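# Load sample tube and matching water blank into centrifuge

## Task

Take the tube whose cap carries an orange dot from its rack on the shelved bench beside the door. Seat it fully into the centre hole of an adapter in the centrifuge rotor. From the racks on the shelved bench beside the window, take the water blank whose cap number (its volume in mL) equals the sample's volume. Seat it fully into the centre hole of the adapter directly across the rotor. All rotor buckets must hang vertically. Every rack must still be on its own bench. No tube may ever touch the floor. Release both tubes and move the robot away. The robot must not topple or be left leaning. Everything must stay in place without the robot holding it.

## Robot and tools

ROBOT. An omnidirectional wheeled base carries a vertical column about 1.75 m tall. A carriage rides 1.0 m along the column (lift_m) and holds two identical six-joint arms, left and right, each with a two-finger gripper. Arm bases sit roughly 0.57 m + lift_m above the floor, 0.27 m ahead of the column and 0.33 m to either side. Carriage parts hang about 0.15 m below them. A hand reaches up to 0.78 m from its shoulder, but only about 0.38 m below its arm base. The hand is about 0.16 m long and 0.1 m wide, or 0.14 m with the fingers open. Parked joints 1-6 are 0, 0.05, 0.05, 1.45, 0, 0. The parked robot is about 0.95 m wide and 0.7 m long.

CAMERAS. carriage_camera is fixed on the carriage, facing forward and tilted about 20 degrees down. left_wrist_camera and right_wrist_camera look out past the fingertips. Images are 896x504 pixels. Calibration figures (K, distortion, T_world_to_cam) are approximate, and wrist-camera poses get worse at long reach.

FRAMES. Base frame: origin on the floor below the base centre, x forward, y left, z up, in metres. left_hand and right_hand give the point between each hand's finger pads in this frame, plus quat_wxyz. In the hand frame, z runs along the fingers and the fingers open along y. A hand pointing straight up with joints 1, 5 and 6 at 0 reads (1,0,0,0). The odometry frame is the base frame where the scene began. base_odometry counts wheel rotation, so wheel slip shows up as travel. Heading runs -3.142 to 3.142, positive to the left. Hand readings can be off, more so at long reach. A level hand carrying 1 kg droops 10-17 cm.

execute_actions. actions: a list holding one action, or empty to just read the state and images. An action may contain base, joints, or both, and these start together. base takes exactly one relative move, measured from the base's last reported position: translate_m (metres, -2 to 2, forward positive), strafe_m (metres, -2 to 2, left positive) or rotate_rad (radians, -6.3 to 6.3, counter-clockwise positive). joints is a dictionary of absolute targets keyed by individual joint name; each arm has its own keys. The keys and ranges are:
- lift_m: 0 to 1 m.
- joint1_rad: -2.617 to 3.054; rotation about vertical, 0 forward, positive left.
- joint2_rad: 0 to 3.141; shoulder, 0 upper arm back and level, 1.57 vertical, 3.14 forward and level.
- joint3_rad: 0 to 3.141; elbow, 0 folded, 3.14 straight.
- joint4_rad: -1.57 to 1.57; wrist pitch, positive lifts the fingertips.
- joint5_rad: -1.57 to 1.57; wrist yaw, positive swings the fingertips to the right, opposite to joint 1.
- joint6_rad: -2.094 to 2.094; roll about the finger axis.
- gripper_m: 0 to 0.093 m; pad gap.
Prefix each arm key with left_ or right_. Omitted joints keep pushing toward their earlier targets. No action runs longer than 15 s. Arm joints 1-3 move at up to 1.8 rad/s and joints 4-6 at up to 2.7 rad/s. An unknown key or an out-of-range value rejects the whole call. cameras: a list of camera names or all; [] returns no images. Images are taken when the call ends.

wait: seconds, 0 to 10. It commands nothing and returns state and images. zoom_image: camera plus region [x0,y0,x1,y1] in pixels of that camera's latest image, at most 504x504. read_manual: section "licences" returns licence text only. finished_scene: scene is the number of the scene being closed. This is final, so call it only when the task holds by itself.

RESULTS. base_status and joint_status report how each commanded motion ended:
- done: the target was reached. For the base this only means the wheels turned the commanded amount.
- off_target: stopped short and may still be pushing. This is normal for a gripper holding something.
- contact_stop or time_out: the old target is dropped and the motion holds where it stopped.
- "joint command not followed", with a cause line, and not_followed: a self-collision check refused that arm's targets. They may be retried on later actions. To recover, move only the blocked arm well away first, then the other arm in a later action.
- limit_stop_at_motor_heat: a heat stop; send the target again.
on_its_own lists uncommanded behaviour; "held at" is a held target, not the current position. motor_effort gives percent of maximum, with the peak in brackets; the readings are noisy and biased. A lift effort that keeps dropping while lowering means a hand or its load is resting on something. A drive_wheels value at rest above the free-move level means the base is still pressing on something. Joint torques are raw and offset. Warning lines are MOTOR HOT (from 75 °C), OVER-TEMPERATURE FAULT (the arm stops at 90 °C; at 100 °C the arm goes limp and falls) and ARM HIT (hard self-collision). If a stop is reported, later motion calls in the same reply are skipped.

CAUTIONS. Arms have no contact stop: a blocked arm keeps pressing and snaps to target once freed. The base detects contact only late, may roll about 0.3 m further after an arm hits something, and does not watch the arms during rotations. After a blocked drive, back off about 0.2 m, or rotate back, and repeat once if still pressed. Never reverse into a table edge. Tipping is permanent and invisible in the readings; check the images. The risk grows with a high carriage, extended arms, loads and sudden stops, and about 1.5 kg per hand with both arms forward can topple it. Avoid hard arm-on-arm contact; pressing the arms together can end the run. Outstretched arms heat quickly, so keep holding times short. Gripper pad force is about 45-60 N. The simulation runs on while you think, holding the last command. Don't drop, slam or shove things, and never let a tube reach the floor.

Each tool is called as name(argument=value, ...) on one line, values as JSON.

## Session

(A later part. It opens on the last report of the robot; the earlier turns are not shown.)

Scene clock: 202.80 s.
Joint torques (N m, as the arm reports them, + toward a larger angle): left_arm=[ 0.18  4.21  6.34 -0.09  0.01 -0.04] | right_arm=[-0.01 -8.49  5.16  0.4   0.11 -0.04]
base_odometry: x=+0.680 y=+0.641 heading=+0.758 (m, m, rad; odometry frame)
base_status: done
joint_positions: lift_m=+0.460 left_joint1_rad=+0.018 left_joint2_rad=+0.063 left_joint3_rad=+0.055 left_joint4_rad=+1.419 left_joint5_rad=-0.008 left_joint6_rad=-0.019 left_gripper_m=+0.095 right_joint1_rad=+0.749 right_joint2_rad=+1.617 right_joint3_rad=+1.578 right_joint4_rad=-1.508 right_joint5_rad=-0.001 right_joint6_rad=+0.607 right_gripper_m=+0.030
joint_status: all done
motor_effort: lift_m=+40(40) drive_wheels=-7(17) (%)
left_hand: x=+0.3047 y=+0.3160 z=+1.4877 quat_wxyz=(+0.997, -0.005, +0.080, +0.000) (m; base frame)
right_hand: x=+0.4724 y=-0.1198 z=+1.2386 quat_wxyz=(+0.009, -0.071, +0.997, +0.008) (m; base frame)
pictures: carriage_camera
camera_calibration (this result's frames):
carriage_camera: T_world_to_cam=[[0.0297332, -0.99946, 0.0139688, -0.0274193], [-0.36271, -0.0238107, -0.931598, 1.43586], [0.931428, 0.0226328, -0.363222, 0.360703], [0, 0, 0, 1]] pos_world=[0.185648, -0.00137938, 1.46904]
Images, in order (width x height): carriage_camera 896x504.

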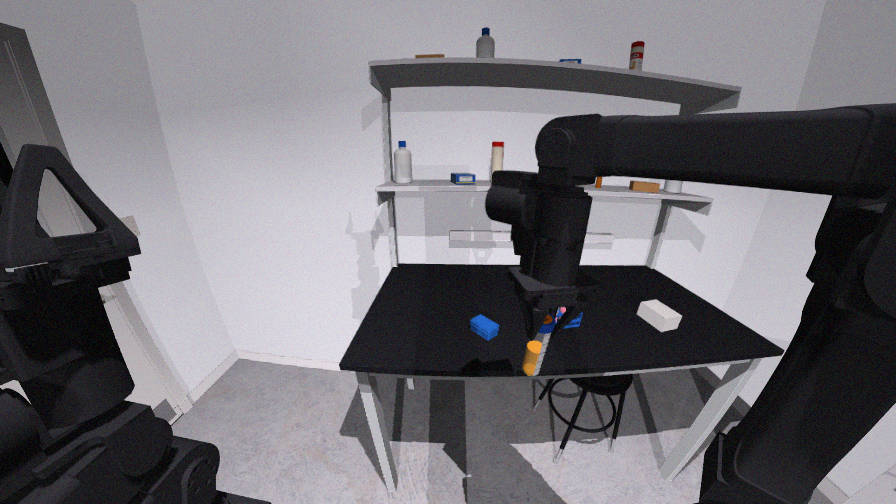

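execute_actions(actions=[{"base": {"rotate_rad": -3.14}, "joints": {"right_joint1_rad": 0.0, "right_joint2_rad": 1.1, "right_joint3_rad": 1.0, "right_joint4_rad": -1.47, "right_joint6_rad": 0.0}}], cameras=["carriage_camera", "right_wrist_camera"])

Scene clock: 241.07 s.
Joint torques (N m, as the arm reports them, + toward a larger angle): left_arm=[ 0.21  4.32  6.12  0.01  0.01 -0.03] | right_arm=[-0.55 -4.33  4.62  0.42  0.07 -0.04]
base_odometry: x=+0.681 y=+0.641 heading=-2.382 (m, m, rad; odometry frame)
base_status: done
joint_positions: lift_m=+0.460 left_joint1_rad=+0.018 left_joint2_rad=+0.063 left_joint3_rad=+0.055 left_joint4_rad=+1.415 left_joint5_rad=-0.008 left_joint6_rad=-0.019 left_gripper_m=+0.095 right_joint1_rad=+0.005 right_joint2_rad=+1.117 right_joint3_rad=+1.020 right_joint4_rad=-1.457 right_joint5_rad=+0.001 right_joint6_rad=+0.008 right_gripper_m=+0.030
joint_status: all done
motor_effort: lift_m=+39(40) drive_wheels=+4(20) (%)
left_hand: x=+0.3056 y=+0.3160 z=+1.4876 quat_wxyz=(+0.997, -0.005, +0.081, +0.000) (m; base frame)
right_hand: x=+0.4217 y=-0.3133 z=+1.1975 quat_wxyz=(+0.008, +0.002, +1.000, +0.000) (m; base frame)
pictures: carriage_camera, right_wrist_camera
camera_calibration (this result's frames):
carriage_camera: T_world_to_cam=[[0.0297332, -0.99946, 0.0139688, -0.0274193], [-0.36271, -0.0238107, -0.931598, 1.43586], [0.931428, 0.0226328, -0.363222, 0.360703], [0, 0, 0, 1]] pos_world=[0.185648, -0.00137938, 1.46904]
right_wrist_camera: T_world_to_cam=[[-0.0353041, -0.999369, -0.00389781, -0.293922], [-0.794033, 0.0256816, 0.607332, -0.385204], [-0.606849, 0.0245363, -0.794439, 1.33502], [0, 0, 0, 1]] pos_world=[0.493912, -0.3166, 1.29339]
Images, in order (width x height): carriage_camera 896x504, right_wrist_camera 896x504.

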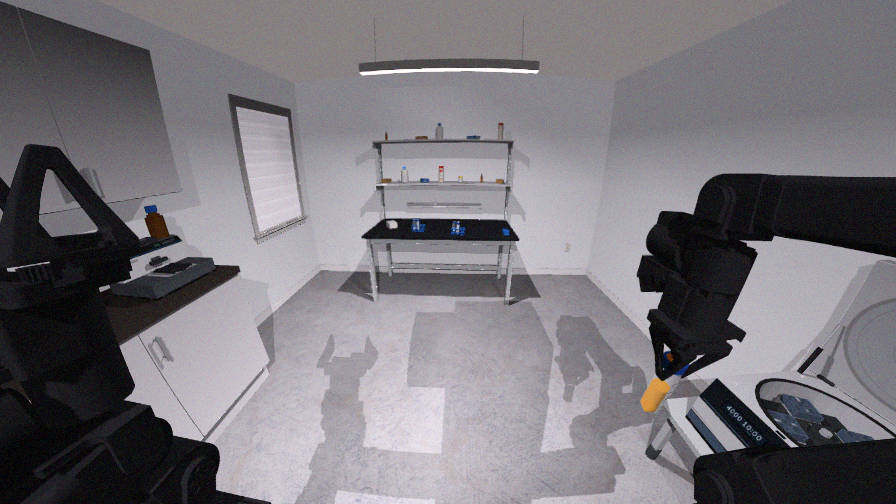

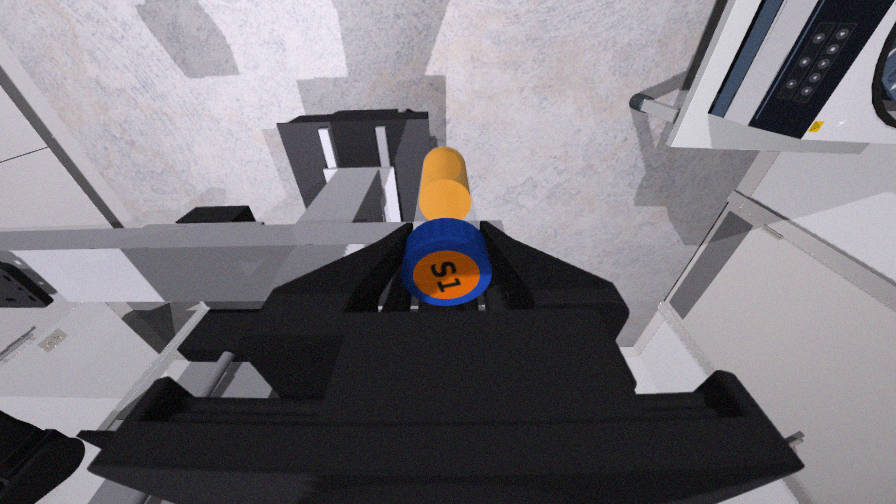

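execute_actions(actions=[{"base": {"translate_m": 1.88}, "joints": {"lift_m": 0.32}}], cameras=["carriage_camera"])

Scene clock: 250.03 s.
Joint torques (N m, as the arm reports them, + toward a larger angle): left_arm=[ 0.2   4.27  6.27 -0.07  0.02 -0.04] | right_arm=[-0.57 -3.63  4.72  0.45  0.04 -0.05]
base_odometry: x=-0.684 y=-0.652 heading=-2.383 (m, m, rad; odometry frame)
base_status: done
joint_positions: lift_m=+0.320 left_joint1_rad=+0.018 left_joint2_rad=+0.063 left_joint3_rad=+0.055 left_joint4_rad=+1.418 left_joint5_rad=-0.008 left_joint6_rad=-0.019 left_gripper_m=+0.095 right_joint1_rad=+0.005 right_joint2_rad=+1.111 right_joint3_rad=+1.017 right_joint4_rad=-1.462 right_joint5_rad=+0.001 right_joint6_rad=+0.008 right_gripper_m=+0.030
joint_status: all done
motor_effort: lift_m=+33(35) drive_wheels=-3(25) (%)
left_hand: x=+0.3049 y=+0.3160 z=+1.3482 quat_wxyz=(+0.997, -0.005, +0.080, +0.000) (m; base frame)
right_hand: x=+0.4197 y=-0.3133 z=+1.0582 quat_wxyz=(+0.007, +0.002, +1.000, +0.000) (m; base frame)
pictures: carriage_camera
camera_calibration (this result's frames):
carriage_camera: T_world_to_cam=[[0.0297332, -0.99946, 0.0139688, -0.0254702], [-0.36271, -0.0238107, -0.931598, 1.30587], [0.931428, 0.0226328, -0.363222, 0.310021], [0, 0, 0, 1]] pos_world=[0.185648, -0.00137938, 1.32951]
Images, in order (width x height): carriage_camera 896x504.

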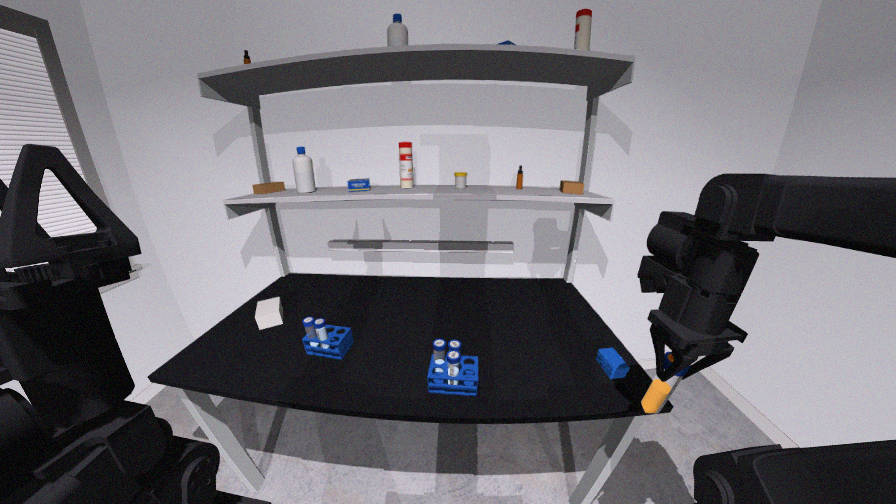

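zoom_image(camera="carriage_camera", region=[415, 330, 495, 405])

zoom_image(camera="carriage_camera", region=[290, 305, 365, 370])

Region (415, 330, 495, 405) of carriage_camera's 896x504 image, scaled by 6.300, with more detail than that image has; it fills the top 472 rows of this view, and the rest is white.

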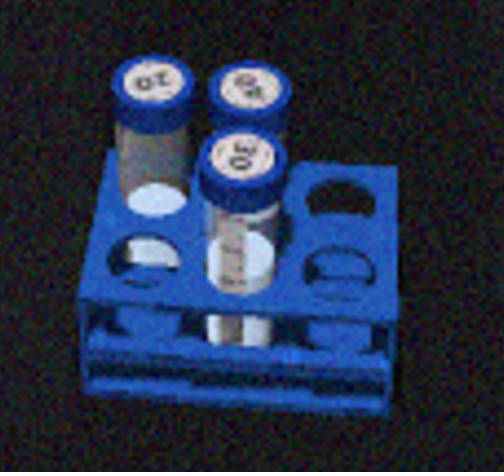

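Region (290, 305, 365, 370) of carriage_camera's 896x504 image, scaled by 6.720, with more detail than that image has; it fills the top 437 rows of this view, and the rest is white.

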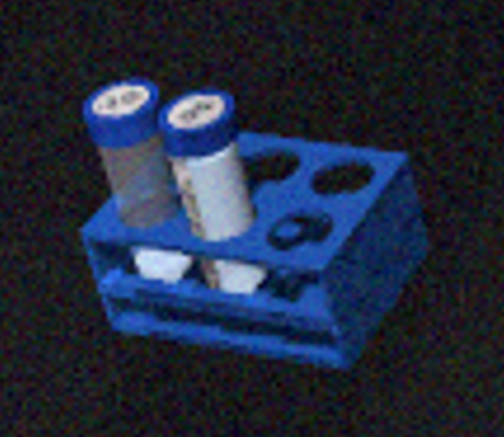

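execute_actions(actions=[{"base": {"strafe_m": -0.30}, "joints": {"lift_m": 0.29, "left_joint1_rad": -0.051, "left_joint2_rad": 2.045, "left_joint3_rad": 1.715, "left_joint4_rad": -1.24, "left_joint5_rad": 0, "left_joint6_rad": -0.157, "left_gripper_m": 0.056}}], cameras=["carriage_camera", "left_wrist_camera"])

Scene clock: 275.70 s.
Joint torques (N m, as the arm reports them, + toward a larger angle): left_arm=[  0.25 -11.66   9.35   0.39   0.    -0.09] | right_arm=[-0.6  -3.54  4.85  0.47  0.03 -0.02]
base_odometry: x=-0.891 y=-0.434 heading=-2.383 (m, m, rad; odometry frame)
base_status: done
joint_positions: lift_m=+0.290 left_joint1_rad=-0.051 left_joint2_rad=+2.049 left_joint3_rad=+1.681 left_joint4_rad=-1.236 left_joint5_rad=-0.002 left_joint6_rad=-0.153 left_gripper_m=+0.056 right_joint1_rad=+0.005 right_joint2_rad=+1.110 right_joint3_rad=+1.017 right_joint4_rad=-1.463 right_joint5_rad=+0.001 right_joint6_rad=+0.008 right_gripper_m=+0.030
joint_status: all done
motor_effort: lift_m=+33(35) drive_wheels=+3(16) (%)
left_hand: x=+0.6468 y=+0.2946 z=+0.9574 quat_wxyz=(-0.016, -0.051, +0.999, +0.003) (m; base frame)
right_hand: x=+0.4193 y=-0.3133 z=+1.0281 quat_wxyz=(+0.007, +0.002, +1.000, +0.000) (m; base frame)
pictures: carriage_camera, left_wrist_camera
camera_calibration (this result's frames):
carriage_camera: T_world_to_cam=[[0.0297332, -0.99946, 0.0139688, -0.0250505], [-0.36271, -0.0238107, -0.931598, 1.27788], [0.931428, 0.0226328, -0.363222, 0.299107], [0, 0, 0, 1]] pos_world=[0.185648, -0.00137938, 1.29946]
left_wrist_camera: T_world_to_cam=[[0.0687311, -0.997146, 0.031225, 0.21808], [-0.763399, -0.0324182, 0.645113, -0.110993], [-0.64226, -0.0681764, -0.763449, 1.29057], [0, 0, 0, 1]] pos_world=[0.729159, 0.301845, 1.05008]
Images, in order (width x height): carriage_camera 896x504, left_wrist_camera 896x504.

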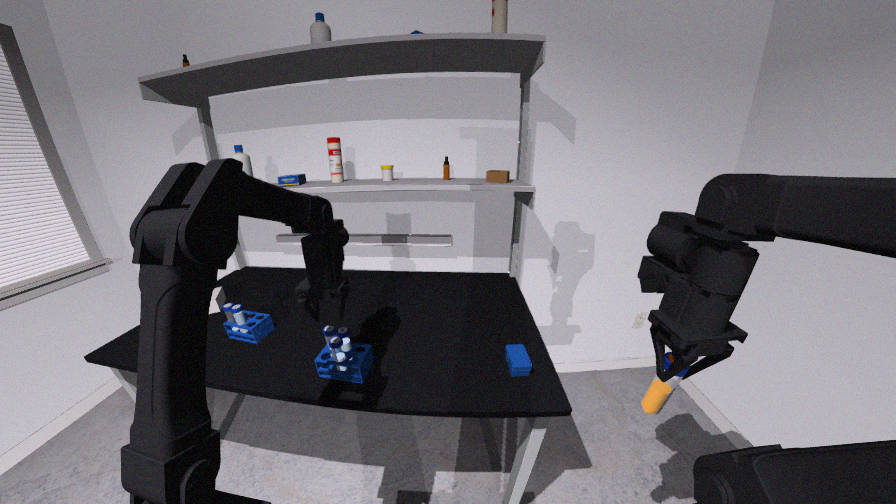

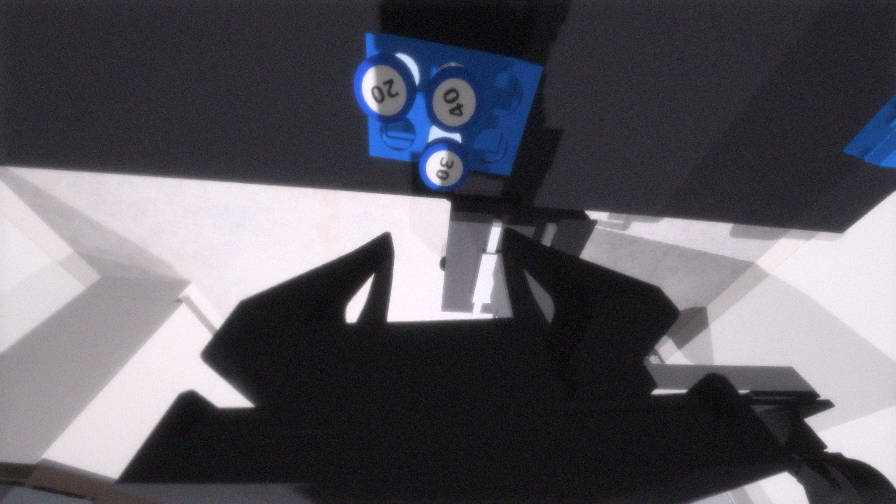

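execute_actions(actions=[{"base": {"translate_m": 0.004}, "joints": {"lift_m": 0.23, "left_joint4_rad": -1.203}}], cameras=["left_wrist_camera"])

Scene clock: 281.83 s.
Joint torques (N m, as the arm reports them, + toward a larger angle): left_arm=[  0.09 -12.     8.04   0.59   0.    -0.07] | right_arm=[-0.54 -3.56  4.89  0.45  0.03 -0.03]
base_odometry: x=-0.894 y=-0.437 heading=-2.383 (m, m, rad; odometry frame)
base_status: done
joint_positions: lift_m=+0.230 left_joint1_rad=-0.051 left_joint2_rad=+2.051 left_joint3_rad=+1.698 left_joint4_rad=-1.204 left_joint5_rad=-0.002 left_joint6_rad=-0.153 left_gripper_m=+0.056 right_joint1_rad=+0.005 right_joint2_rad=+1.110 right_joint3_rad=+1.015 right_joint4_rad=-1.465 right_joint5_rad=+0.001 right_joint6_rad=+0.008 right_gripper_m=+0.030
joint_status: all done
motor_effort: lift_m=+34(36) drive_wheels=+6(3) (%)
left_hand: x=+0.6593 y=+0.2940 z=+0.9007 quat_wxyz=(+0.007, -0.051, +0.999, +0.000) (m; base frame)
right_hand: x=+0.4186 y=-0.3133 z=+0.9679 quat_wxyz=(+0.006, +0.002, +1.000, +0.000) (m; base frame)
pictures: left_wrist_camera
camera_calibration (this result's frames):
left_wrist_camera: T_world_to_cam=[[0.0671228, -0.997064, 0.0368545, 0.214309], [-0.793014, -0.030897, 0.60842, -0.0126485], [-0.605494, -0.0700649, -0.792759, 1.25797], [0, 0, 0, 1]] pos_world=[0.737278, 0.301428, 0.997065]
Images, in order (width x height): left_wrist_camera 896x504.

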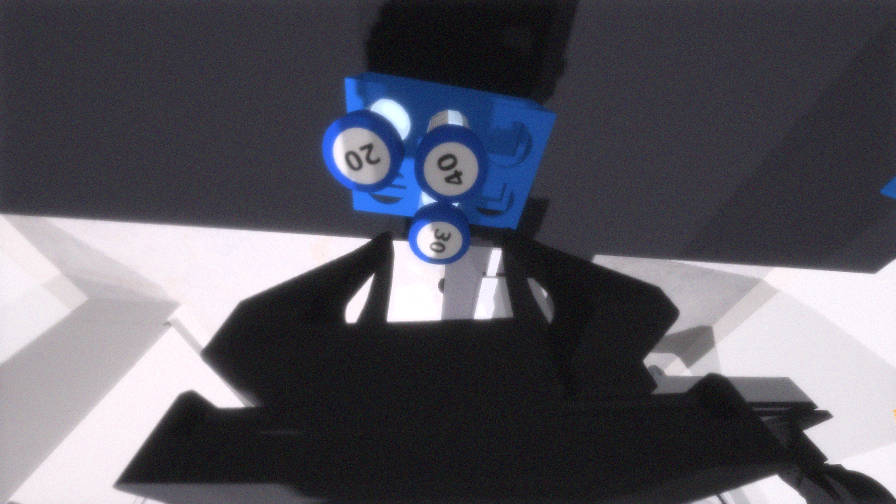

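execute_actions(actions=[{"joints": {"lift_m": 0.212, "left_joint4_rad": -1.224, "left_joint1_rad": -0.044}}], cameras=["left_wrist_camera"])

Scene clock: 287.70 s.
Joint torques (N m, as the arm reports them, + toward a larger angle): left_arm=[  0.66 -11.89   8.13   0.46  -0.01  -0.07] | right_arm=[-0.49 -3.54  5.03  0.48  0.06 -0.06]
base_odometry: x=-0.894 y=-0.437 heading=-2.383 (m, m, rad; odometry frame)
base_status: not commanded
joint_positions: lift_m=+0.212 left_joint1_rad=-0.051 left_joint2_rad=+2.051 left_joint3_rad=+1.698 left_joint4_rad=-1.219 left_joint5_rad=-0.002 left_joint6_rad=-0.153 left_gripper_m=+0.056 right_joint1_rad=+0.005 right_joint2_rad=+1.109 right_joint3_rad=+1.014 right_joint4_rad=-1.465 right_joint5_rad=+0.001 right_joint6_rad=+0.008 right_gripper_m=+0.030
joint_status: all done
motor_effort: lift_m=+34(34) drive_wheels=+0(5) (%)
left_hand: x=+0.6555 y=+0.2945 z=+0.8826 quat_wxyz=(+0.000, -0.051, +0.999, +0.001) (m; base frame)
right_hand: x=+0.4182 y=-0.3133 z=+0.9496 quat_wxyz=(+0.005, +0.002, +1.000, +0.000) (m; base frame)
pictures: left_wrist_camera
camera_calibration (this result's frames):
left_wrist_camera: T_world_to_cam=[[0.0684447, -0.997041, 0.0350016, 0.216486], [-0.78339, -0.0319878, 0.620707, -0.0215368], [-0.61775, -0.069904, -0.783261, 1.24101], [0, 0, 0, 1]] pos_world=[0.734943, 0.301908, 0.977823]
Images, in order (width x height): left_wrist_camera 896x504.

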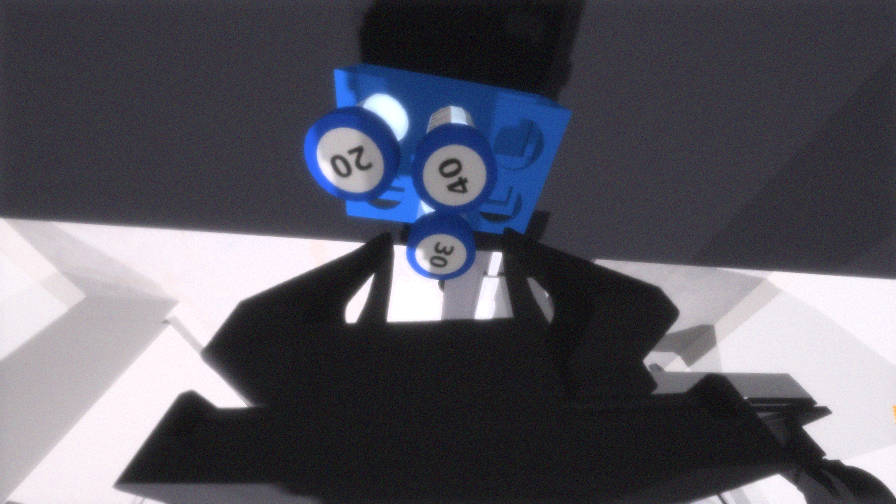

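execute_actions(actions=[{"joints": {"lift_m": 0.194, "left_joint1_rad": -0.036}}], cameras=["left_wrist_camera"])

Scene clock: 292.43 s.
Joint torques (N m, as the arm reports them, + toward a larger angle): left_arm=[  0.6  -11.76   8.09   0.46  -0.01  -0.07] | right_arm=[-0.53 -3.65  4.84  0.44  0.04 -0.05]
base_odometry: x=-0.894 y=-0.437 heading=-2.383 (m, m, rad; odometry frame)
base_status: not commanded
joint_positions: lift_m=+0.194 left_joint1_rad=-0.041 left_joint2_rad=+2.051 left_joint3_rad=+1.698 left_joint4_rad=-1.221 left_joint5_rad=-0.002 left_joint6_rad=-0.153 left_gripper_m=+0.056 right_joint1_rad=+0.005 right_joint2_rad=+1.109 right_joint3_rad=+1.014 right_joint4_rad=-1.466 right_joint5_rad=+0.001 right_joint6_rad=+0.008 right_gripper_m=+0.030
joint_status: all done
motor_effort: lift_m=+34(34) drive_wheels=+5(4) (%)
left_hand: x=+0.6552 y=+0.2982 z=+0.8647 quat_wxyz=(-0.001, -0.056, +0.998, +0.001) (m; base frame)
right_hand: x=+0.4180 y=-0.3134 z=+0.9316 quat_wxyz=(+0.005, +0.002, +1.000, +0.000) (m; base frame)
pictures: left_wrist_camera
camera_calibration (this result's frames):
left_wrist_camera: T_world_to_cam=[[0.0780166, -0.996345, 0.0347751, 0.214599], [-0.781865, -0.0395059, 0.622195, -0.0105306], [-0.618547, -0.0757309, -0.78209, 1.22824], [0, 0, 0, 1]] pos_world=[0.734749, 0.306415, 0.959684]
Images, in order (width x height): left_wrist_camera 896x504.

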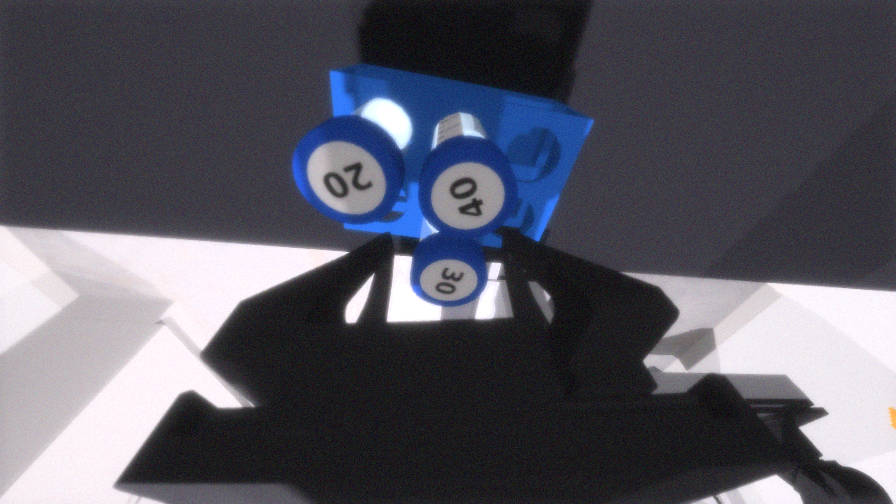

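Centred between the fingers. Closing the left gripper.

execute_actions(actions=[{"joints": {"left_gripper_m": 0.022}}], cameras=["left_wrist_camera"])

execute_actions(actions=[{"joints": {"lift_m": 0.225}}], cameras=["left_wrist_camera", "carriage_camera"])

Scene clock: 295.43 s.
Joint torques (N m, as the arm reports them, + toward a larger angle): left_arm=[  0.54 -11.87   8.07   0.47  -0.02  -0.08] | right_arm=[-0.56 -3.52  4.9   0.5   0.07 -0.04]
base_odometry: x=-0.894 y=-0.437 heading=-2.383 (m, m, rad; odometry frame)
base_status: not commanded
joint_positions: lift_m=+0.194 left_joint1_rad=-0.041 left_joint2_rad=+2.051 left_joint3_rad=+1.698 left_joint4_rad=-1.221 left_joint5_rad=-0.002 left_joint6_rad=-0.153 left_gripper_m=+0.032 right_joint1_rad=+0.005 right_joint2_rad=+1.109 right_joint3_rad=+1.014 right_joint4_rad=-1.466 right_joint5_rad=+0.001 right_joint6_rad=+0.008 right_gripper_m=+0.030
joint_status: left_gripper_m off_target (ended at +0.032, target +0.022)
motor_effort: lift_m=+34(33) drive_wheels=+5(4) (%)
left_hand: x=+0.6552 y=+0.2982 z=+0.8647 quat_wxyz=(-0.001, -0.056, +0.998, +0.001) (m; base frame)
right_hand: x=+0.4180 y=-0.3134 z=+0.9316 quat_wxyz=(+0.005, +0.002, +1.000, +0.000) (m; base frame)
pictures: left_wrist_camera
camera_calibration (this result's frames):
left_wrist_camera: T_world_to_cam=[[0.0780166, -0.996345, 0.0347751, 0.214599], [-0.781865, -0.0395059, 0.622195, -0.0105306], [-0.618547, -0.0757309, -0.78209, 1.22824], [0, 0, 0, 1]] pos_world=[0.734749, 0.306415, 0.959684]
Images, in order (width x height): left_wrist_camera 896x504.

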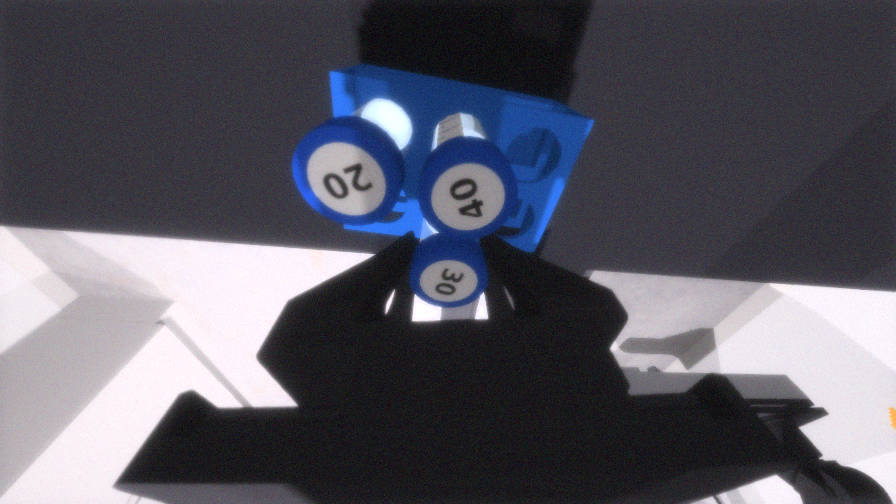

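Scene clock: 296.07 s.
Joint torques (N m, as the arm reports them, + toward a larger angle): left_arm=[  0.47 -11.47   7.97   0.46   0.    -0.08] | right_arm=[-0.59 -3.59  5.1   0.51  0.04 -0.06]
base_odometry: x=-0.894 y=-0.437 heading=-2.383 (m, m, rad; odometry frame)
base_status: not commanded
joint_positions: lift_m=+0.225 left_joint1_rad=-0.041 left_joint2_rad=+2.046 left_joint3_rad=+1.698 left_joint4_rad=-1.221 left_joint5_rad=-0.002 left_joint6_rad=-0.153 left_gripper_m=+0.032 right_joint1_rad=+0.005 right_joint2_rad=+1.109 right_joint3_rad=+1.014 right_joint4_rad=-1.466 right_joint5_rad=+0.001 right_joint6_rad=+0.008 right_gripper_m=+0.030
joint_status: all done
motor_effort: lift_m=+38(48) drive_wheels=+1(6) (%)
left_hand: x=+0.6553 y=+0.2982 z=+0.8970 quat_wxyz=(+0.001, -0.056, +0.998, +0.001) (m; base frame)
right_hand: x=+0.4180 y=-0.3134 z=+0.9622 quat_wxyz=(+0.005, +0.002, +1.000, +0.000) (m; base frame)
pictures: carriage_camera, left_wrist_camera
camera_calibration (this result's frames):
carriage_camera: T_world_to_cam=[[0.0297332, -0.99946, 0.0139688, -0.0241374], [-0.36271, -0.0238107, -0.931598, 1.21698], [0.931428, 0.0226328, -0.363222, 0.275364], [0, 0, 0, 1]] pos_world=[0.185648, -0.00137938, 1.23409]
left_wrist_camera: T_world_to_cam=[[0.0778697, -0.996339, 0.0352733, 0.213112], [-0.784467, -0.0393992, 0.618918, -0.0259765], [-0.615263, -0.0758657, -0.784663, 1.25379], [0, 0, 0, 1]] pos_world=[0.734436, 0.306428, 0.992361]
Images, in order (width x height): carriage_camera 896x504, left_wrist_camera 896x504.

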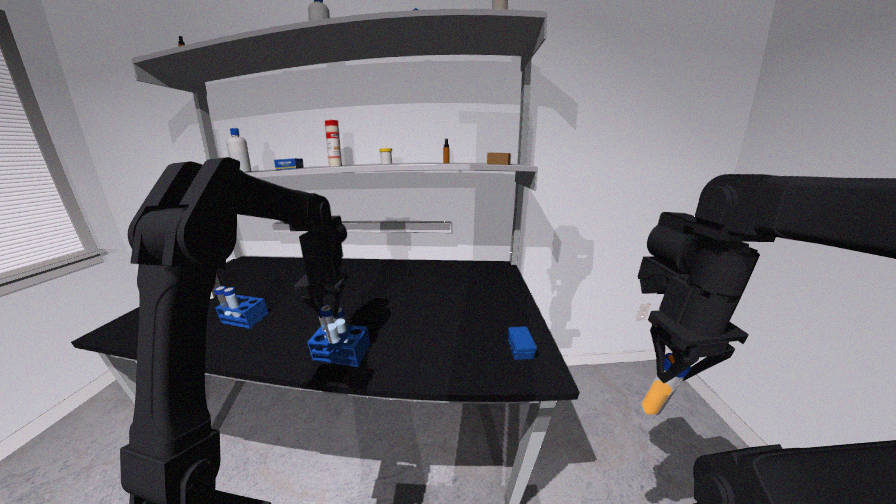

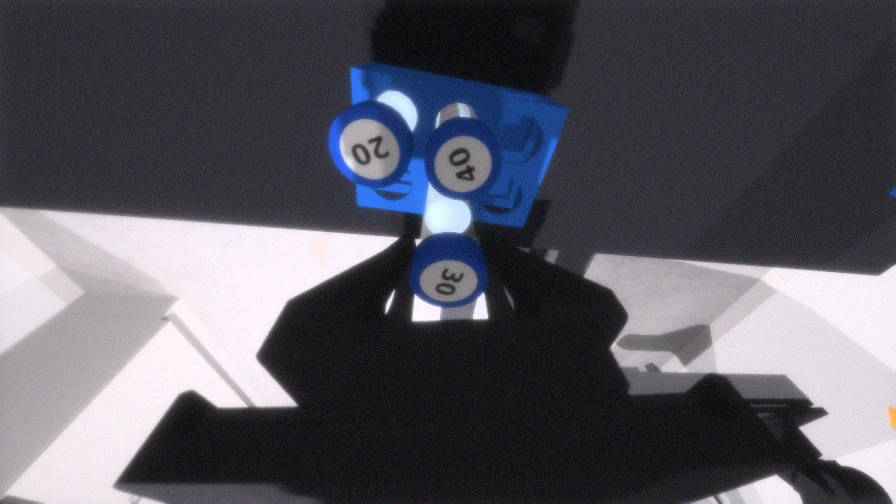

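The blank is rising with the hand. Lifting it fully out of the rack.

execute_actions(actions=[{"joints": {"lift_m": 0.30}}], cameras=["left_wrist_camera"])

execute_actions(actions=[{"base": {"translate_m": -1.28}, "joints": {"left_joint1_rad": 0.0, "left_joint2_rad": 1.1, "left_joint3_rad": 1.0, "left_joint4_rad": -1.47, "left_joint6_rad": 0.0}}], cameras=["carriage_camera", "left_wrist_camera"])

Scene clock: 299.60 s.
Joint torques (N m, as the arm reports them, + toward a larger angle): left_arm=[  0.55 -11.64   8.16   0.47  -0.03  -0.07] | right_arm=[-0.56 -3.42  5.01  0.52  0.05 -0.01]
base_odometry: x=-0.894 y=-0.437 heading=-2.383 (m, m, rad; odometry frame)
base_status: not commanded
joint_positions: lift_m=+0.300 left_joint1_rad=-0.041 left_joint2_rad=+2.048 left_joint3_rad=+1.698 left_joint4_rad=-1.222 left_joint5_rad=-0.002 left_joint6_rad=-0.153 left_gripper_m=+0.032 right_joint1_rad=+0.005 right_joint2_rad=+1.109 right_joint3_rad=+1.014 right_joint4_rad=-1.466 right_joint5_rad=+0.001 right_joint6_rad=+0.008 right_gripper_m=+0.030
joint_status: all done
motor_effort: lift_m=+40(48) drive_wheels=+4(4) (%)
left_hand: x=+0.6551 y=+0.2982 z=+0.9714 quat_wxyz=(+0.000, -0.056, +0.998, +0.001) (m; base frame)
right_hand: x=+0.4180 y=-0.3134 z=+1.0372 quat_wxyz=(+0.005, +0.002, +1.000, +0.000) (m; base frame)
pictures: left_wrist_camera
camera_calibration (this result's frames):
left_wrist_camera: T_world_to_cam=[[0.0779501, -0.996343, 0.0350016, 0.210729], [-0.783049, -0.0394573, 0.620707, -0.0748601], [-0.617055, -0.0757921, -0.783261, 1.3118], [0, 0, 0, 1]] pos_world=[0.734407, 0.306429, 1.06657]
Images, in order (width x height): left_wrist_camera 896x504.

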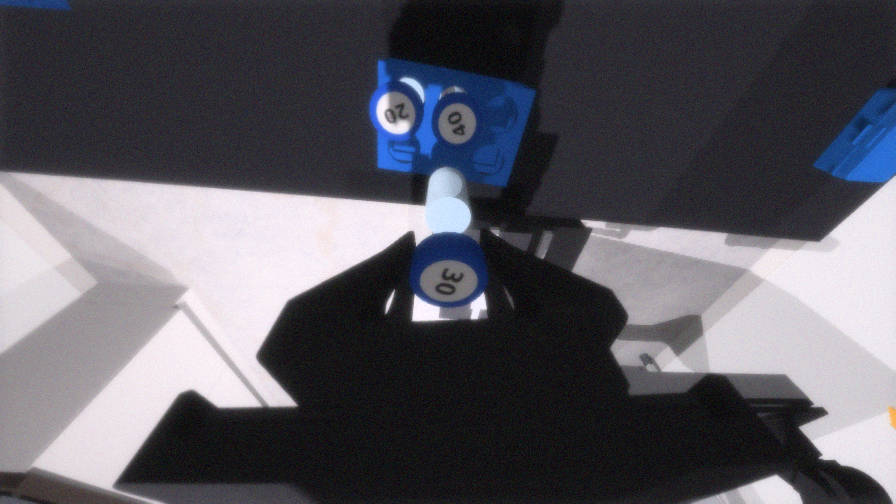

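Scene clock: 304.43 s.
Joint torques (N m, as the arm reports them, + toward a larger angle): left_arm=[ 0.08 -2.96  5.22  0.52  0.    0.  ] | right_arm=[-0.62 -3.53  4.96  0.53  0.03 -0.04]
base_odometry: x=+0.036 y=+0.444 heading=-2.383 (m, m, rad; odometry frame)
base_status: done
joint_positions: lift_m=+0.300 left_joint1_rad=+0.001 left_joint2_rad=+1.112 left_joint3_rad=+1.021 left_joint4_rad=-1.468 left_joint5_rad=-0.001 left_joint6_rad=-0.004 left_gripper_m=+0.032 right_joint1_rad=+0.005 right_joint2_rad=+1.109 right_joint3_rad=+1.014 right_joint4_rad=-1.466 right_joint5_rad=+0.001 right_joint6_rad=+0.008 right_gripper_m=+0.030
joint_status: all done
motor_effort: lift_m=+41(39) drive_wheels=-2(19) (%)
left_hand: x=+0.4190 y=+0.3143 z=+1.0387 quat_wxyz=(+0.006, -0.003, +1.000, +0.001) (m; base frame)
right_hand: x=+0.4180 y=-0.3134 z=+1.0372 quat_wxyz=(+0.005, +0.002, +1.000, +0.000) (m; base frame)
pictures: carriage_camera, left_wrist_camera
camera_calibration (this result's frames):
carriage_camera: T_world_to_cam=[[0.0297332, -0.99946, 0.0139688, -0.0251845], [-0.36271, -0.0238107, -0.931598, 1.28681], [0.931428, 0.0226328, -0.363222, 0.302591], [0, 0, 0, 1]] pos_world=[0.185648, -0.00137938, 1.30905]
left_wrist_camera: T_world_to_cam=[[-0.0291689, -0.99893, 0.0358849, 0.287569], [-0.79057, 0.0450237, 0.610714, -0.313823], [-0.611676, -0.0105557, -0.791038, 1.2054], [0, 0, 0, 1]] pos_world=[0.497604, 0.314114, 1.13485]
Images, in order (width x height): carriage_camera 896x504, left_wrist_camera 896x504.

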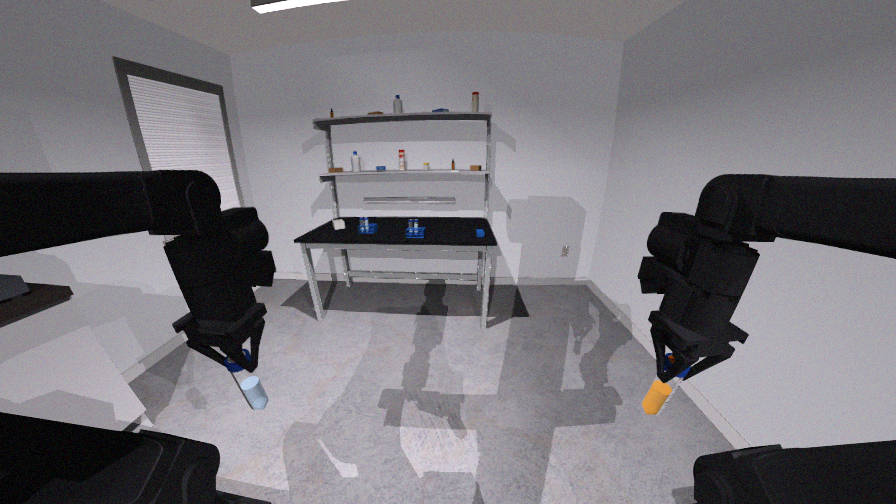

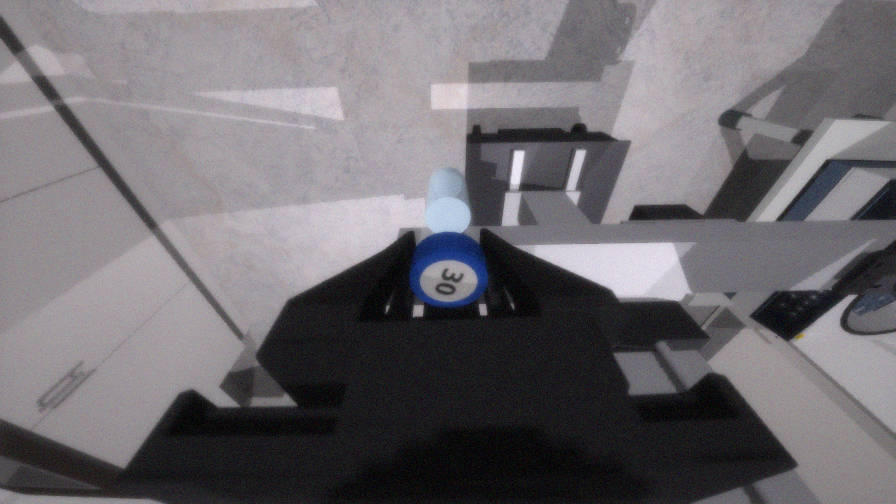

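execute_actions(actions=[{"base": {"rotate_rad": -1.571}}], cameras=["carriage_camera"])

Scene clock: 309.83 s.
Joint torques (N m, as the arm reports them, + toward a larger angle): left_arm=[ 0.14 -3.06  5.06  0.53  0.01  0.  ] | right_arm=[-0.53 -3.45  5.    0.5   0.04 -0.06]
base_odometry: x=+0.035 y=+0.444 heading=+2.329 (m, m, rad; odometry frame)
base_status: done
joint_positions: lift_m=+0.300 left_joint1_rad=+0.001 left_joint2_rad=+1.112 left_joint3_rad=+1.021 left_joint4_rad=-1.467 left_joint5_rad=-0.001 left_joint6_rad=-0.004 left_gripper_m=+0.032 right_joint1_rad=+0.005 right_joint2_rad=+1.109 right_joint3_rad=+1.014 right_joint4_rad=-1.466 right_joint5_rad=+0.001 right_joint6_rad=+0.008 right_gripper_m=+0.030
joint_status: not commanded
motor_effort: lift_m=+38(39) drive_wheels=+9(16) (%)
left_hand: x=+0.4194 y=+0.3143 z=+1.0387 quat_wxyz=(+0.007, -0.003, +1.000, +0.000) (m; base frame)
right_hand: x=+0.4180 y=-0.3134 z=+1.0372 quat_wxyz=(+0.005, +0.002, +1.000, +0.000) (m; base frame)
pictures: carriage_camera
camera_calibration (this result's frames):
carriage_camera: T_world_to_cam=[[0.0297332, -0.99946, 0.0139688, -0.0251845], [-0.36271, -0.0238107, -0.931598, 1.28681], [0.931428, 0.0226328, -0.363222, 0.302591], [0, 0, 0, 1]] pos_world=[0.185648, -0.00137938, 1.30905]
Images, in order (width x height): carriage_camera 896x504.

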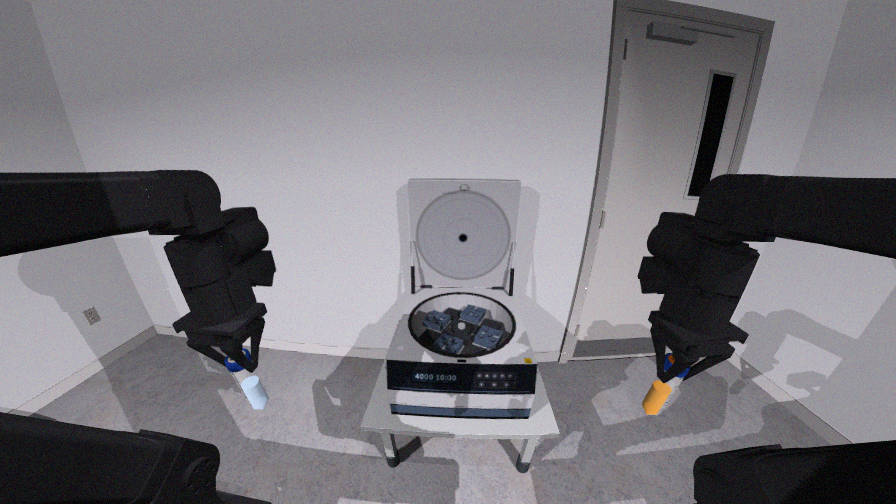

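zoom_image(camera="carriage_camera", region=[350, 270, 570, 480])

zoom_image(camera="carriage_camera", region=[400, 285, 525, 365])

Region (350, 270, 570, 480) of carriage_camera's 896x504 image, scaled by 2.291, with more detail than that image has; it fills the top 481 rows of this view, and the rest is white.

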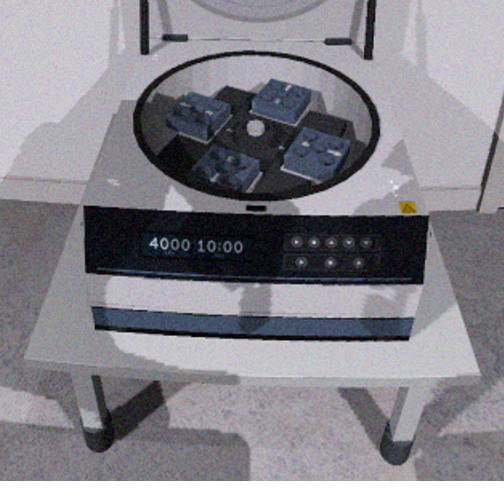

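Region (400, 285, 525, 365) of carriage_camera's 896x504 image, scaled by 4.032, with more detail than that image has; it fills the top 323 rows of this view, and the rest is white.

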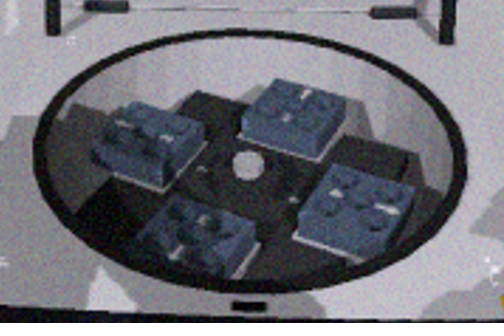

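execute_actions(actions=[{"base": {"translate_m": 0.36}}])

Scene clock: 362.50 s.
Joint torques (N m, as the arm reports them, + toward a larger angle): left_arm=[ 0.11 -3.03  5.08  0.52  0.    0.  ] | right_arm=[-0.55 -3.5   4.89  0.47  0.06 -0.01]
base_odometry: x=-0.212 y=+0.705 heading=+2.329 (m, m, rad; odometry frame)
base_status: done
joint_positions: lift_m=+0.300 left_joint1_rad=+0.001 left_joint2_rad=+1.112 left_joint3_rad=+1.021 left_joint4_rad=-1.468 left_joint5_rad=-0.001 left_joint6_rad=-0.004 left_gripper_m=+0.032 right_joint1_rad=+0.005 right_joint2_rad=+1.109 right_joint3_rad=+1.014 right_joint4_rad=-1.466 right_joint5_rad=+0.001 right_joint6_rad=+0.008 right_gripper_m=+0.030
joint_status: not commanded
motor_effort: lift_m=+39(39) drive_wheels=+6(18) (%)
left_hand: x=+0.4191 y=+0.3143 z=+1.0387 quat_wxyz=(+0.006, -0.003, +1.000, +0.000) (m; base frame)
right_hand: x=+0.4180 y=-0.3134 z=+1.0372 quat_wxyz=(+0.005, +0.002, +1.000, +0.000) (m; base frame)
pictures: carriage_camera, left_wrist_camera, right_wrist_camera
camera_calibration (this result's frames):
carriage_camera: T_world_to_cam=[[0.0297332, -0.99946, 0.0139688, -0.0251845], [-0.36271, -0.0238107, -0.931598, 1.28681], [0.931428, 0.0226328, -0.363222, 0.302591], [0, 0, 0, 1]] pos_world=[0.185648, -0.00137938, 1.30905]
left_wrist_camera: T_world_to_cam=[[-0.0291874, -0.998916, 0.0362543, 0.287126], [-0.790803, 0.0452599, 0.610395, -0.313391], [-0.611374, -0.0108542, -0.791267, 1.20566], [0, 0, 0, 1]] pos_world=[0.497661, 0.314085, 1.13488]
right_wrist_camera: T_world_to_cam=[[-0.03533, -0.999369, -0.00362219, -0.29497], [-0.789844, 0.0257018, 0.612769, -0.298099], [-0.612289, 0.0245101, -0.790254, 1.20331], [0, 0, 0, 1]] pos_world=[0.490901, -0.316615, 1.13252]
Images, in order (width x height): carriage_camera 896x504, left_wrist_camera 896x504, right_wrist_camera 896x504.

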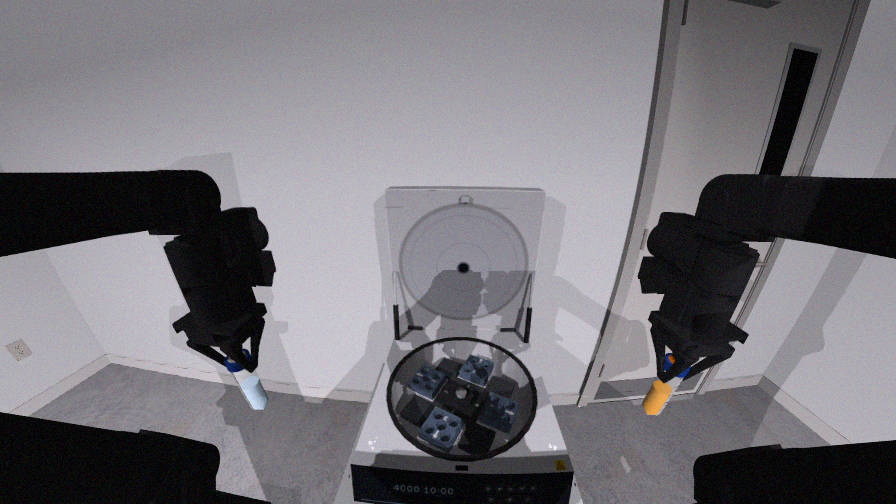

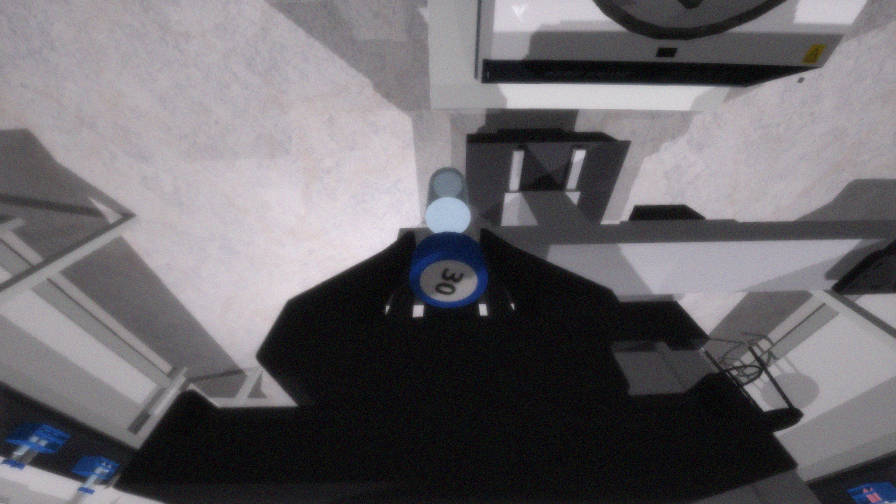

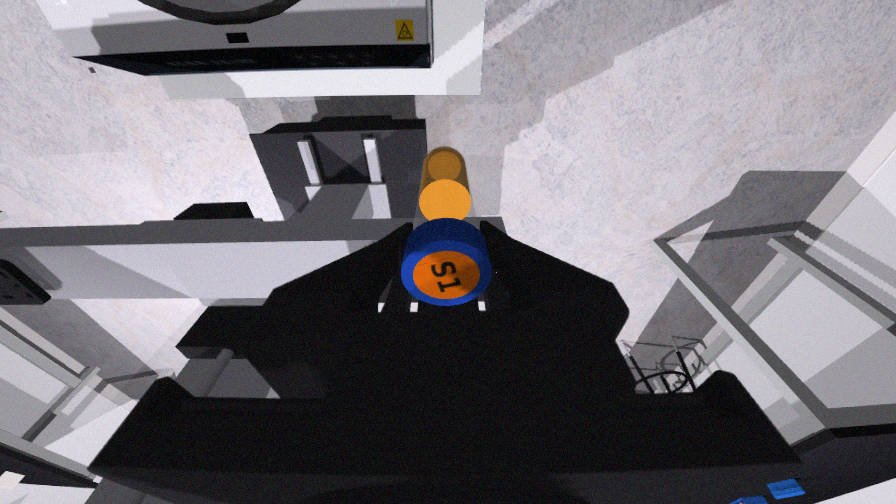

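zoom_image(camera="carriage_camera", region=[380, 330, 545, 470])

zoom_image(camera="left_wrist_camera", region=[400, 60, 700, 230])

Region (380, 330, 545, 470) of carriage_camera's 896x504 image, scaled by 3.055, with more detail than that image has; it fills the top 428 rows of this view, and the rest is white.

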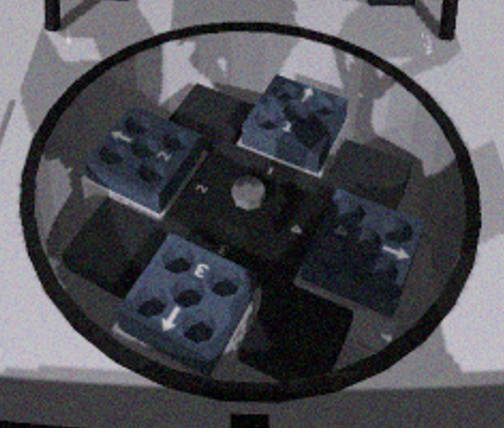

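Region (400, 60, 700, 230) of left_wrist_camera's 896x504 image, scaled by 1.680, with more detail than that image has; it fills the top 286 rows of this view, and the rest is white.

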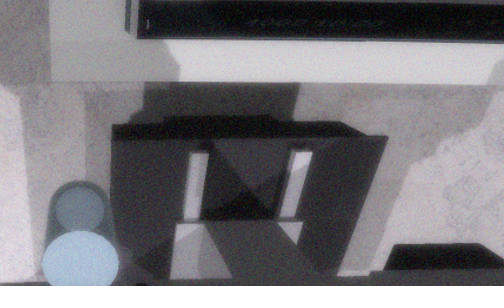

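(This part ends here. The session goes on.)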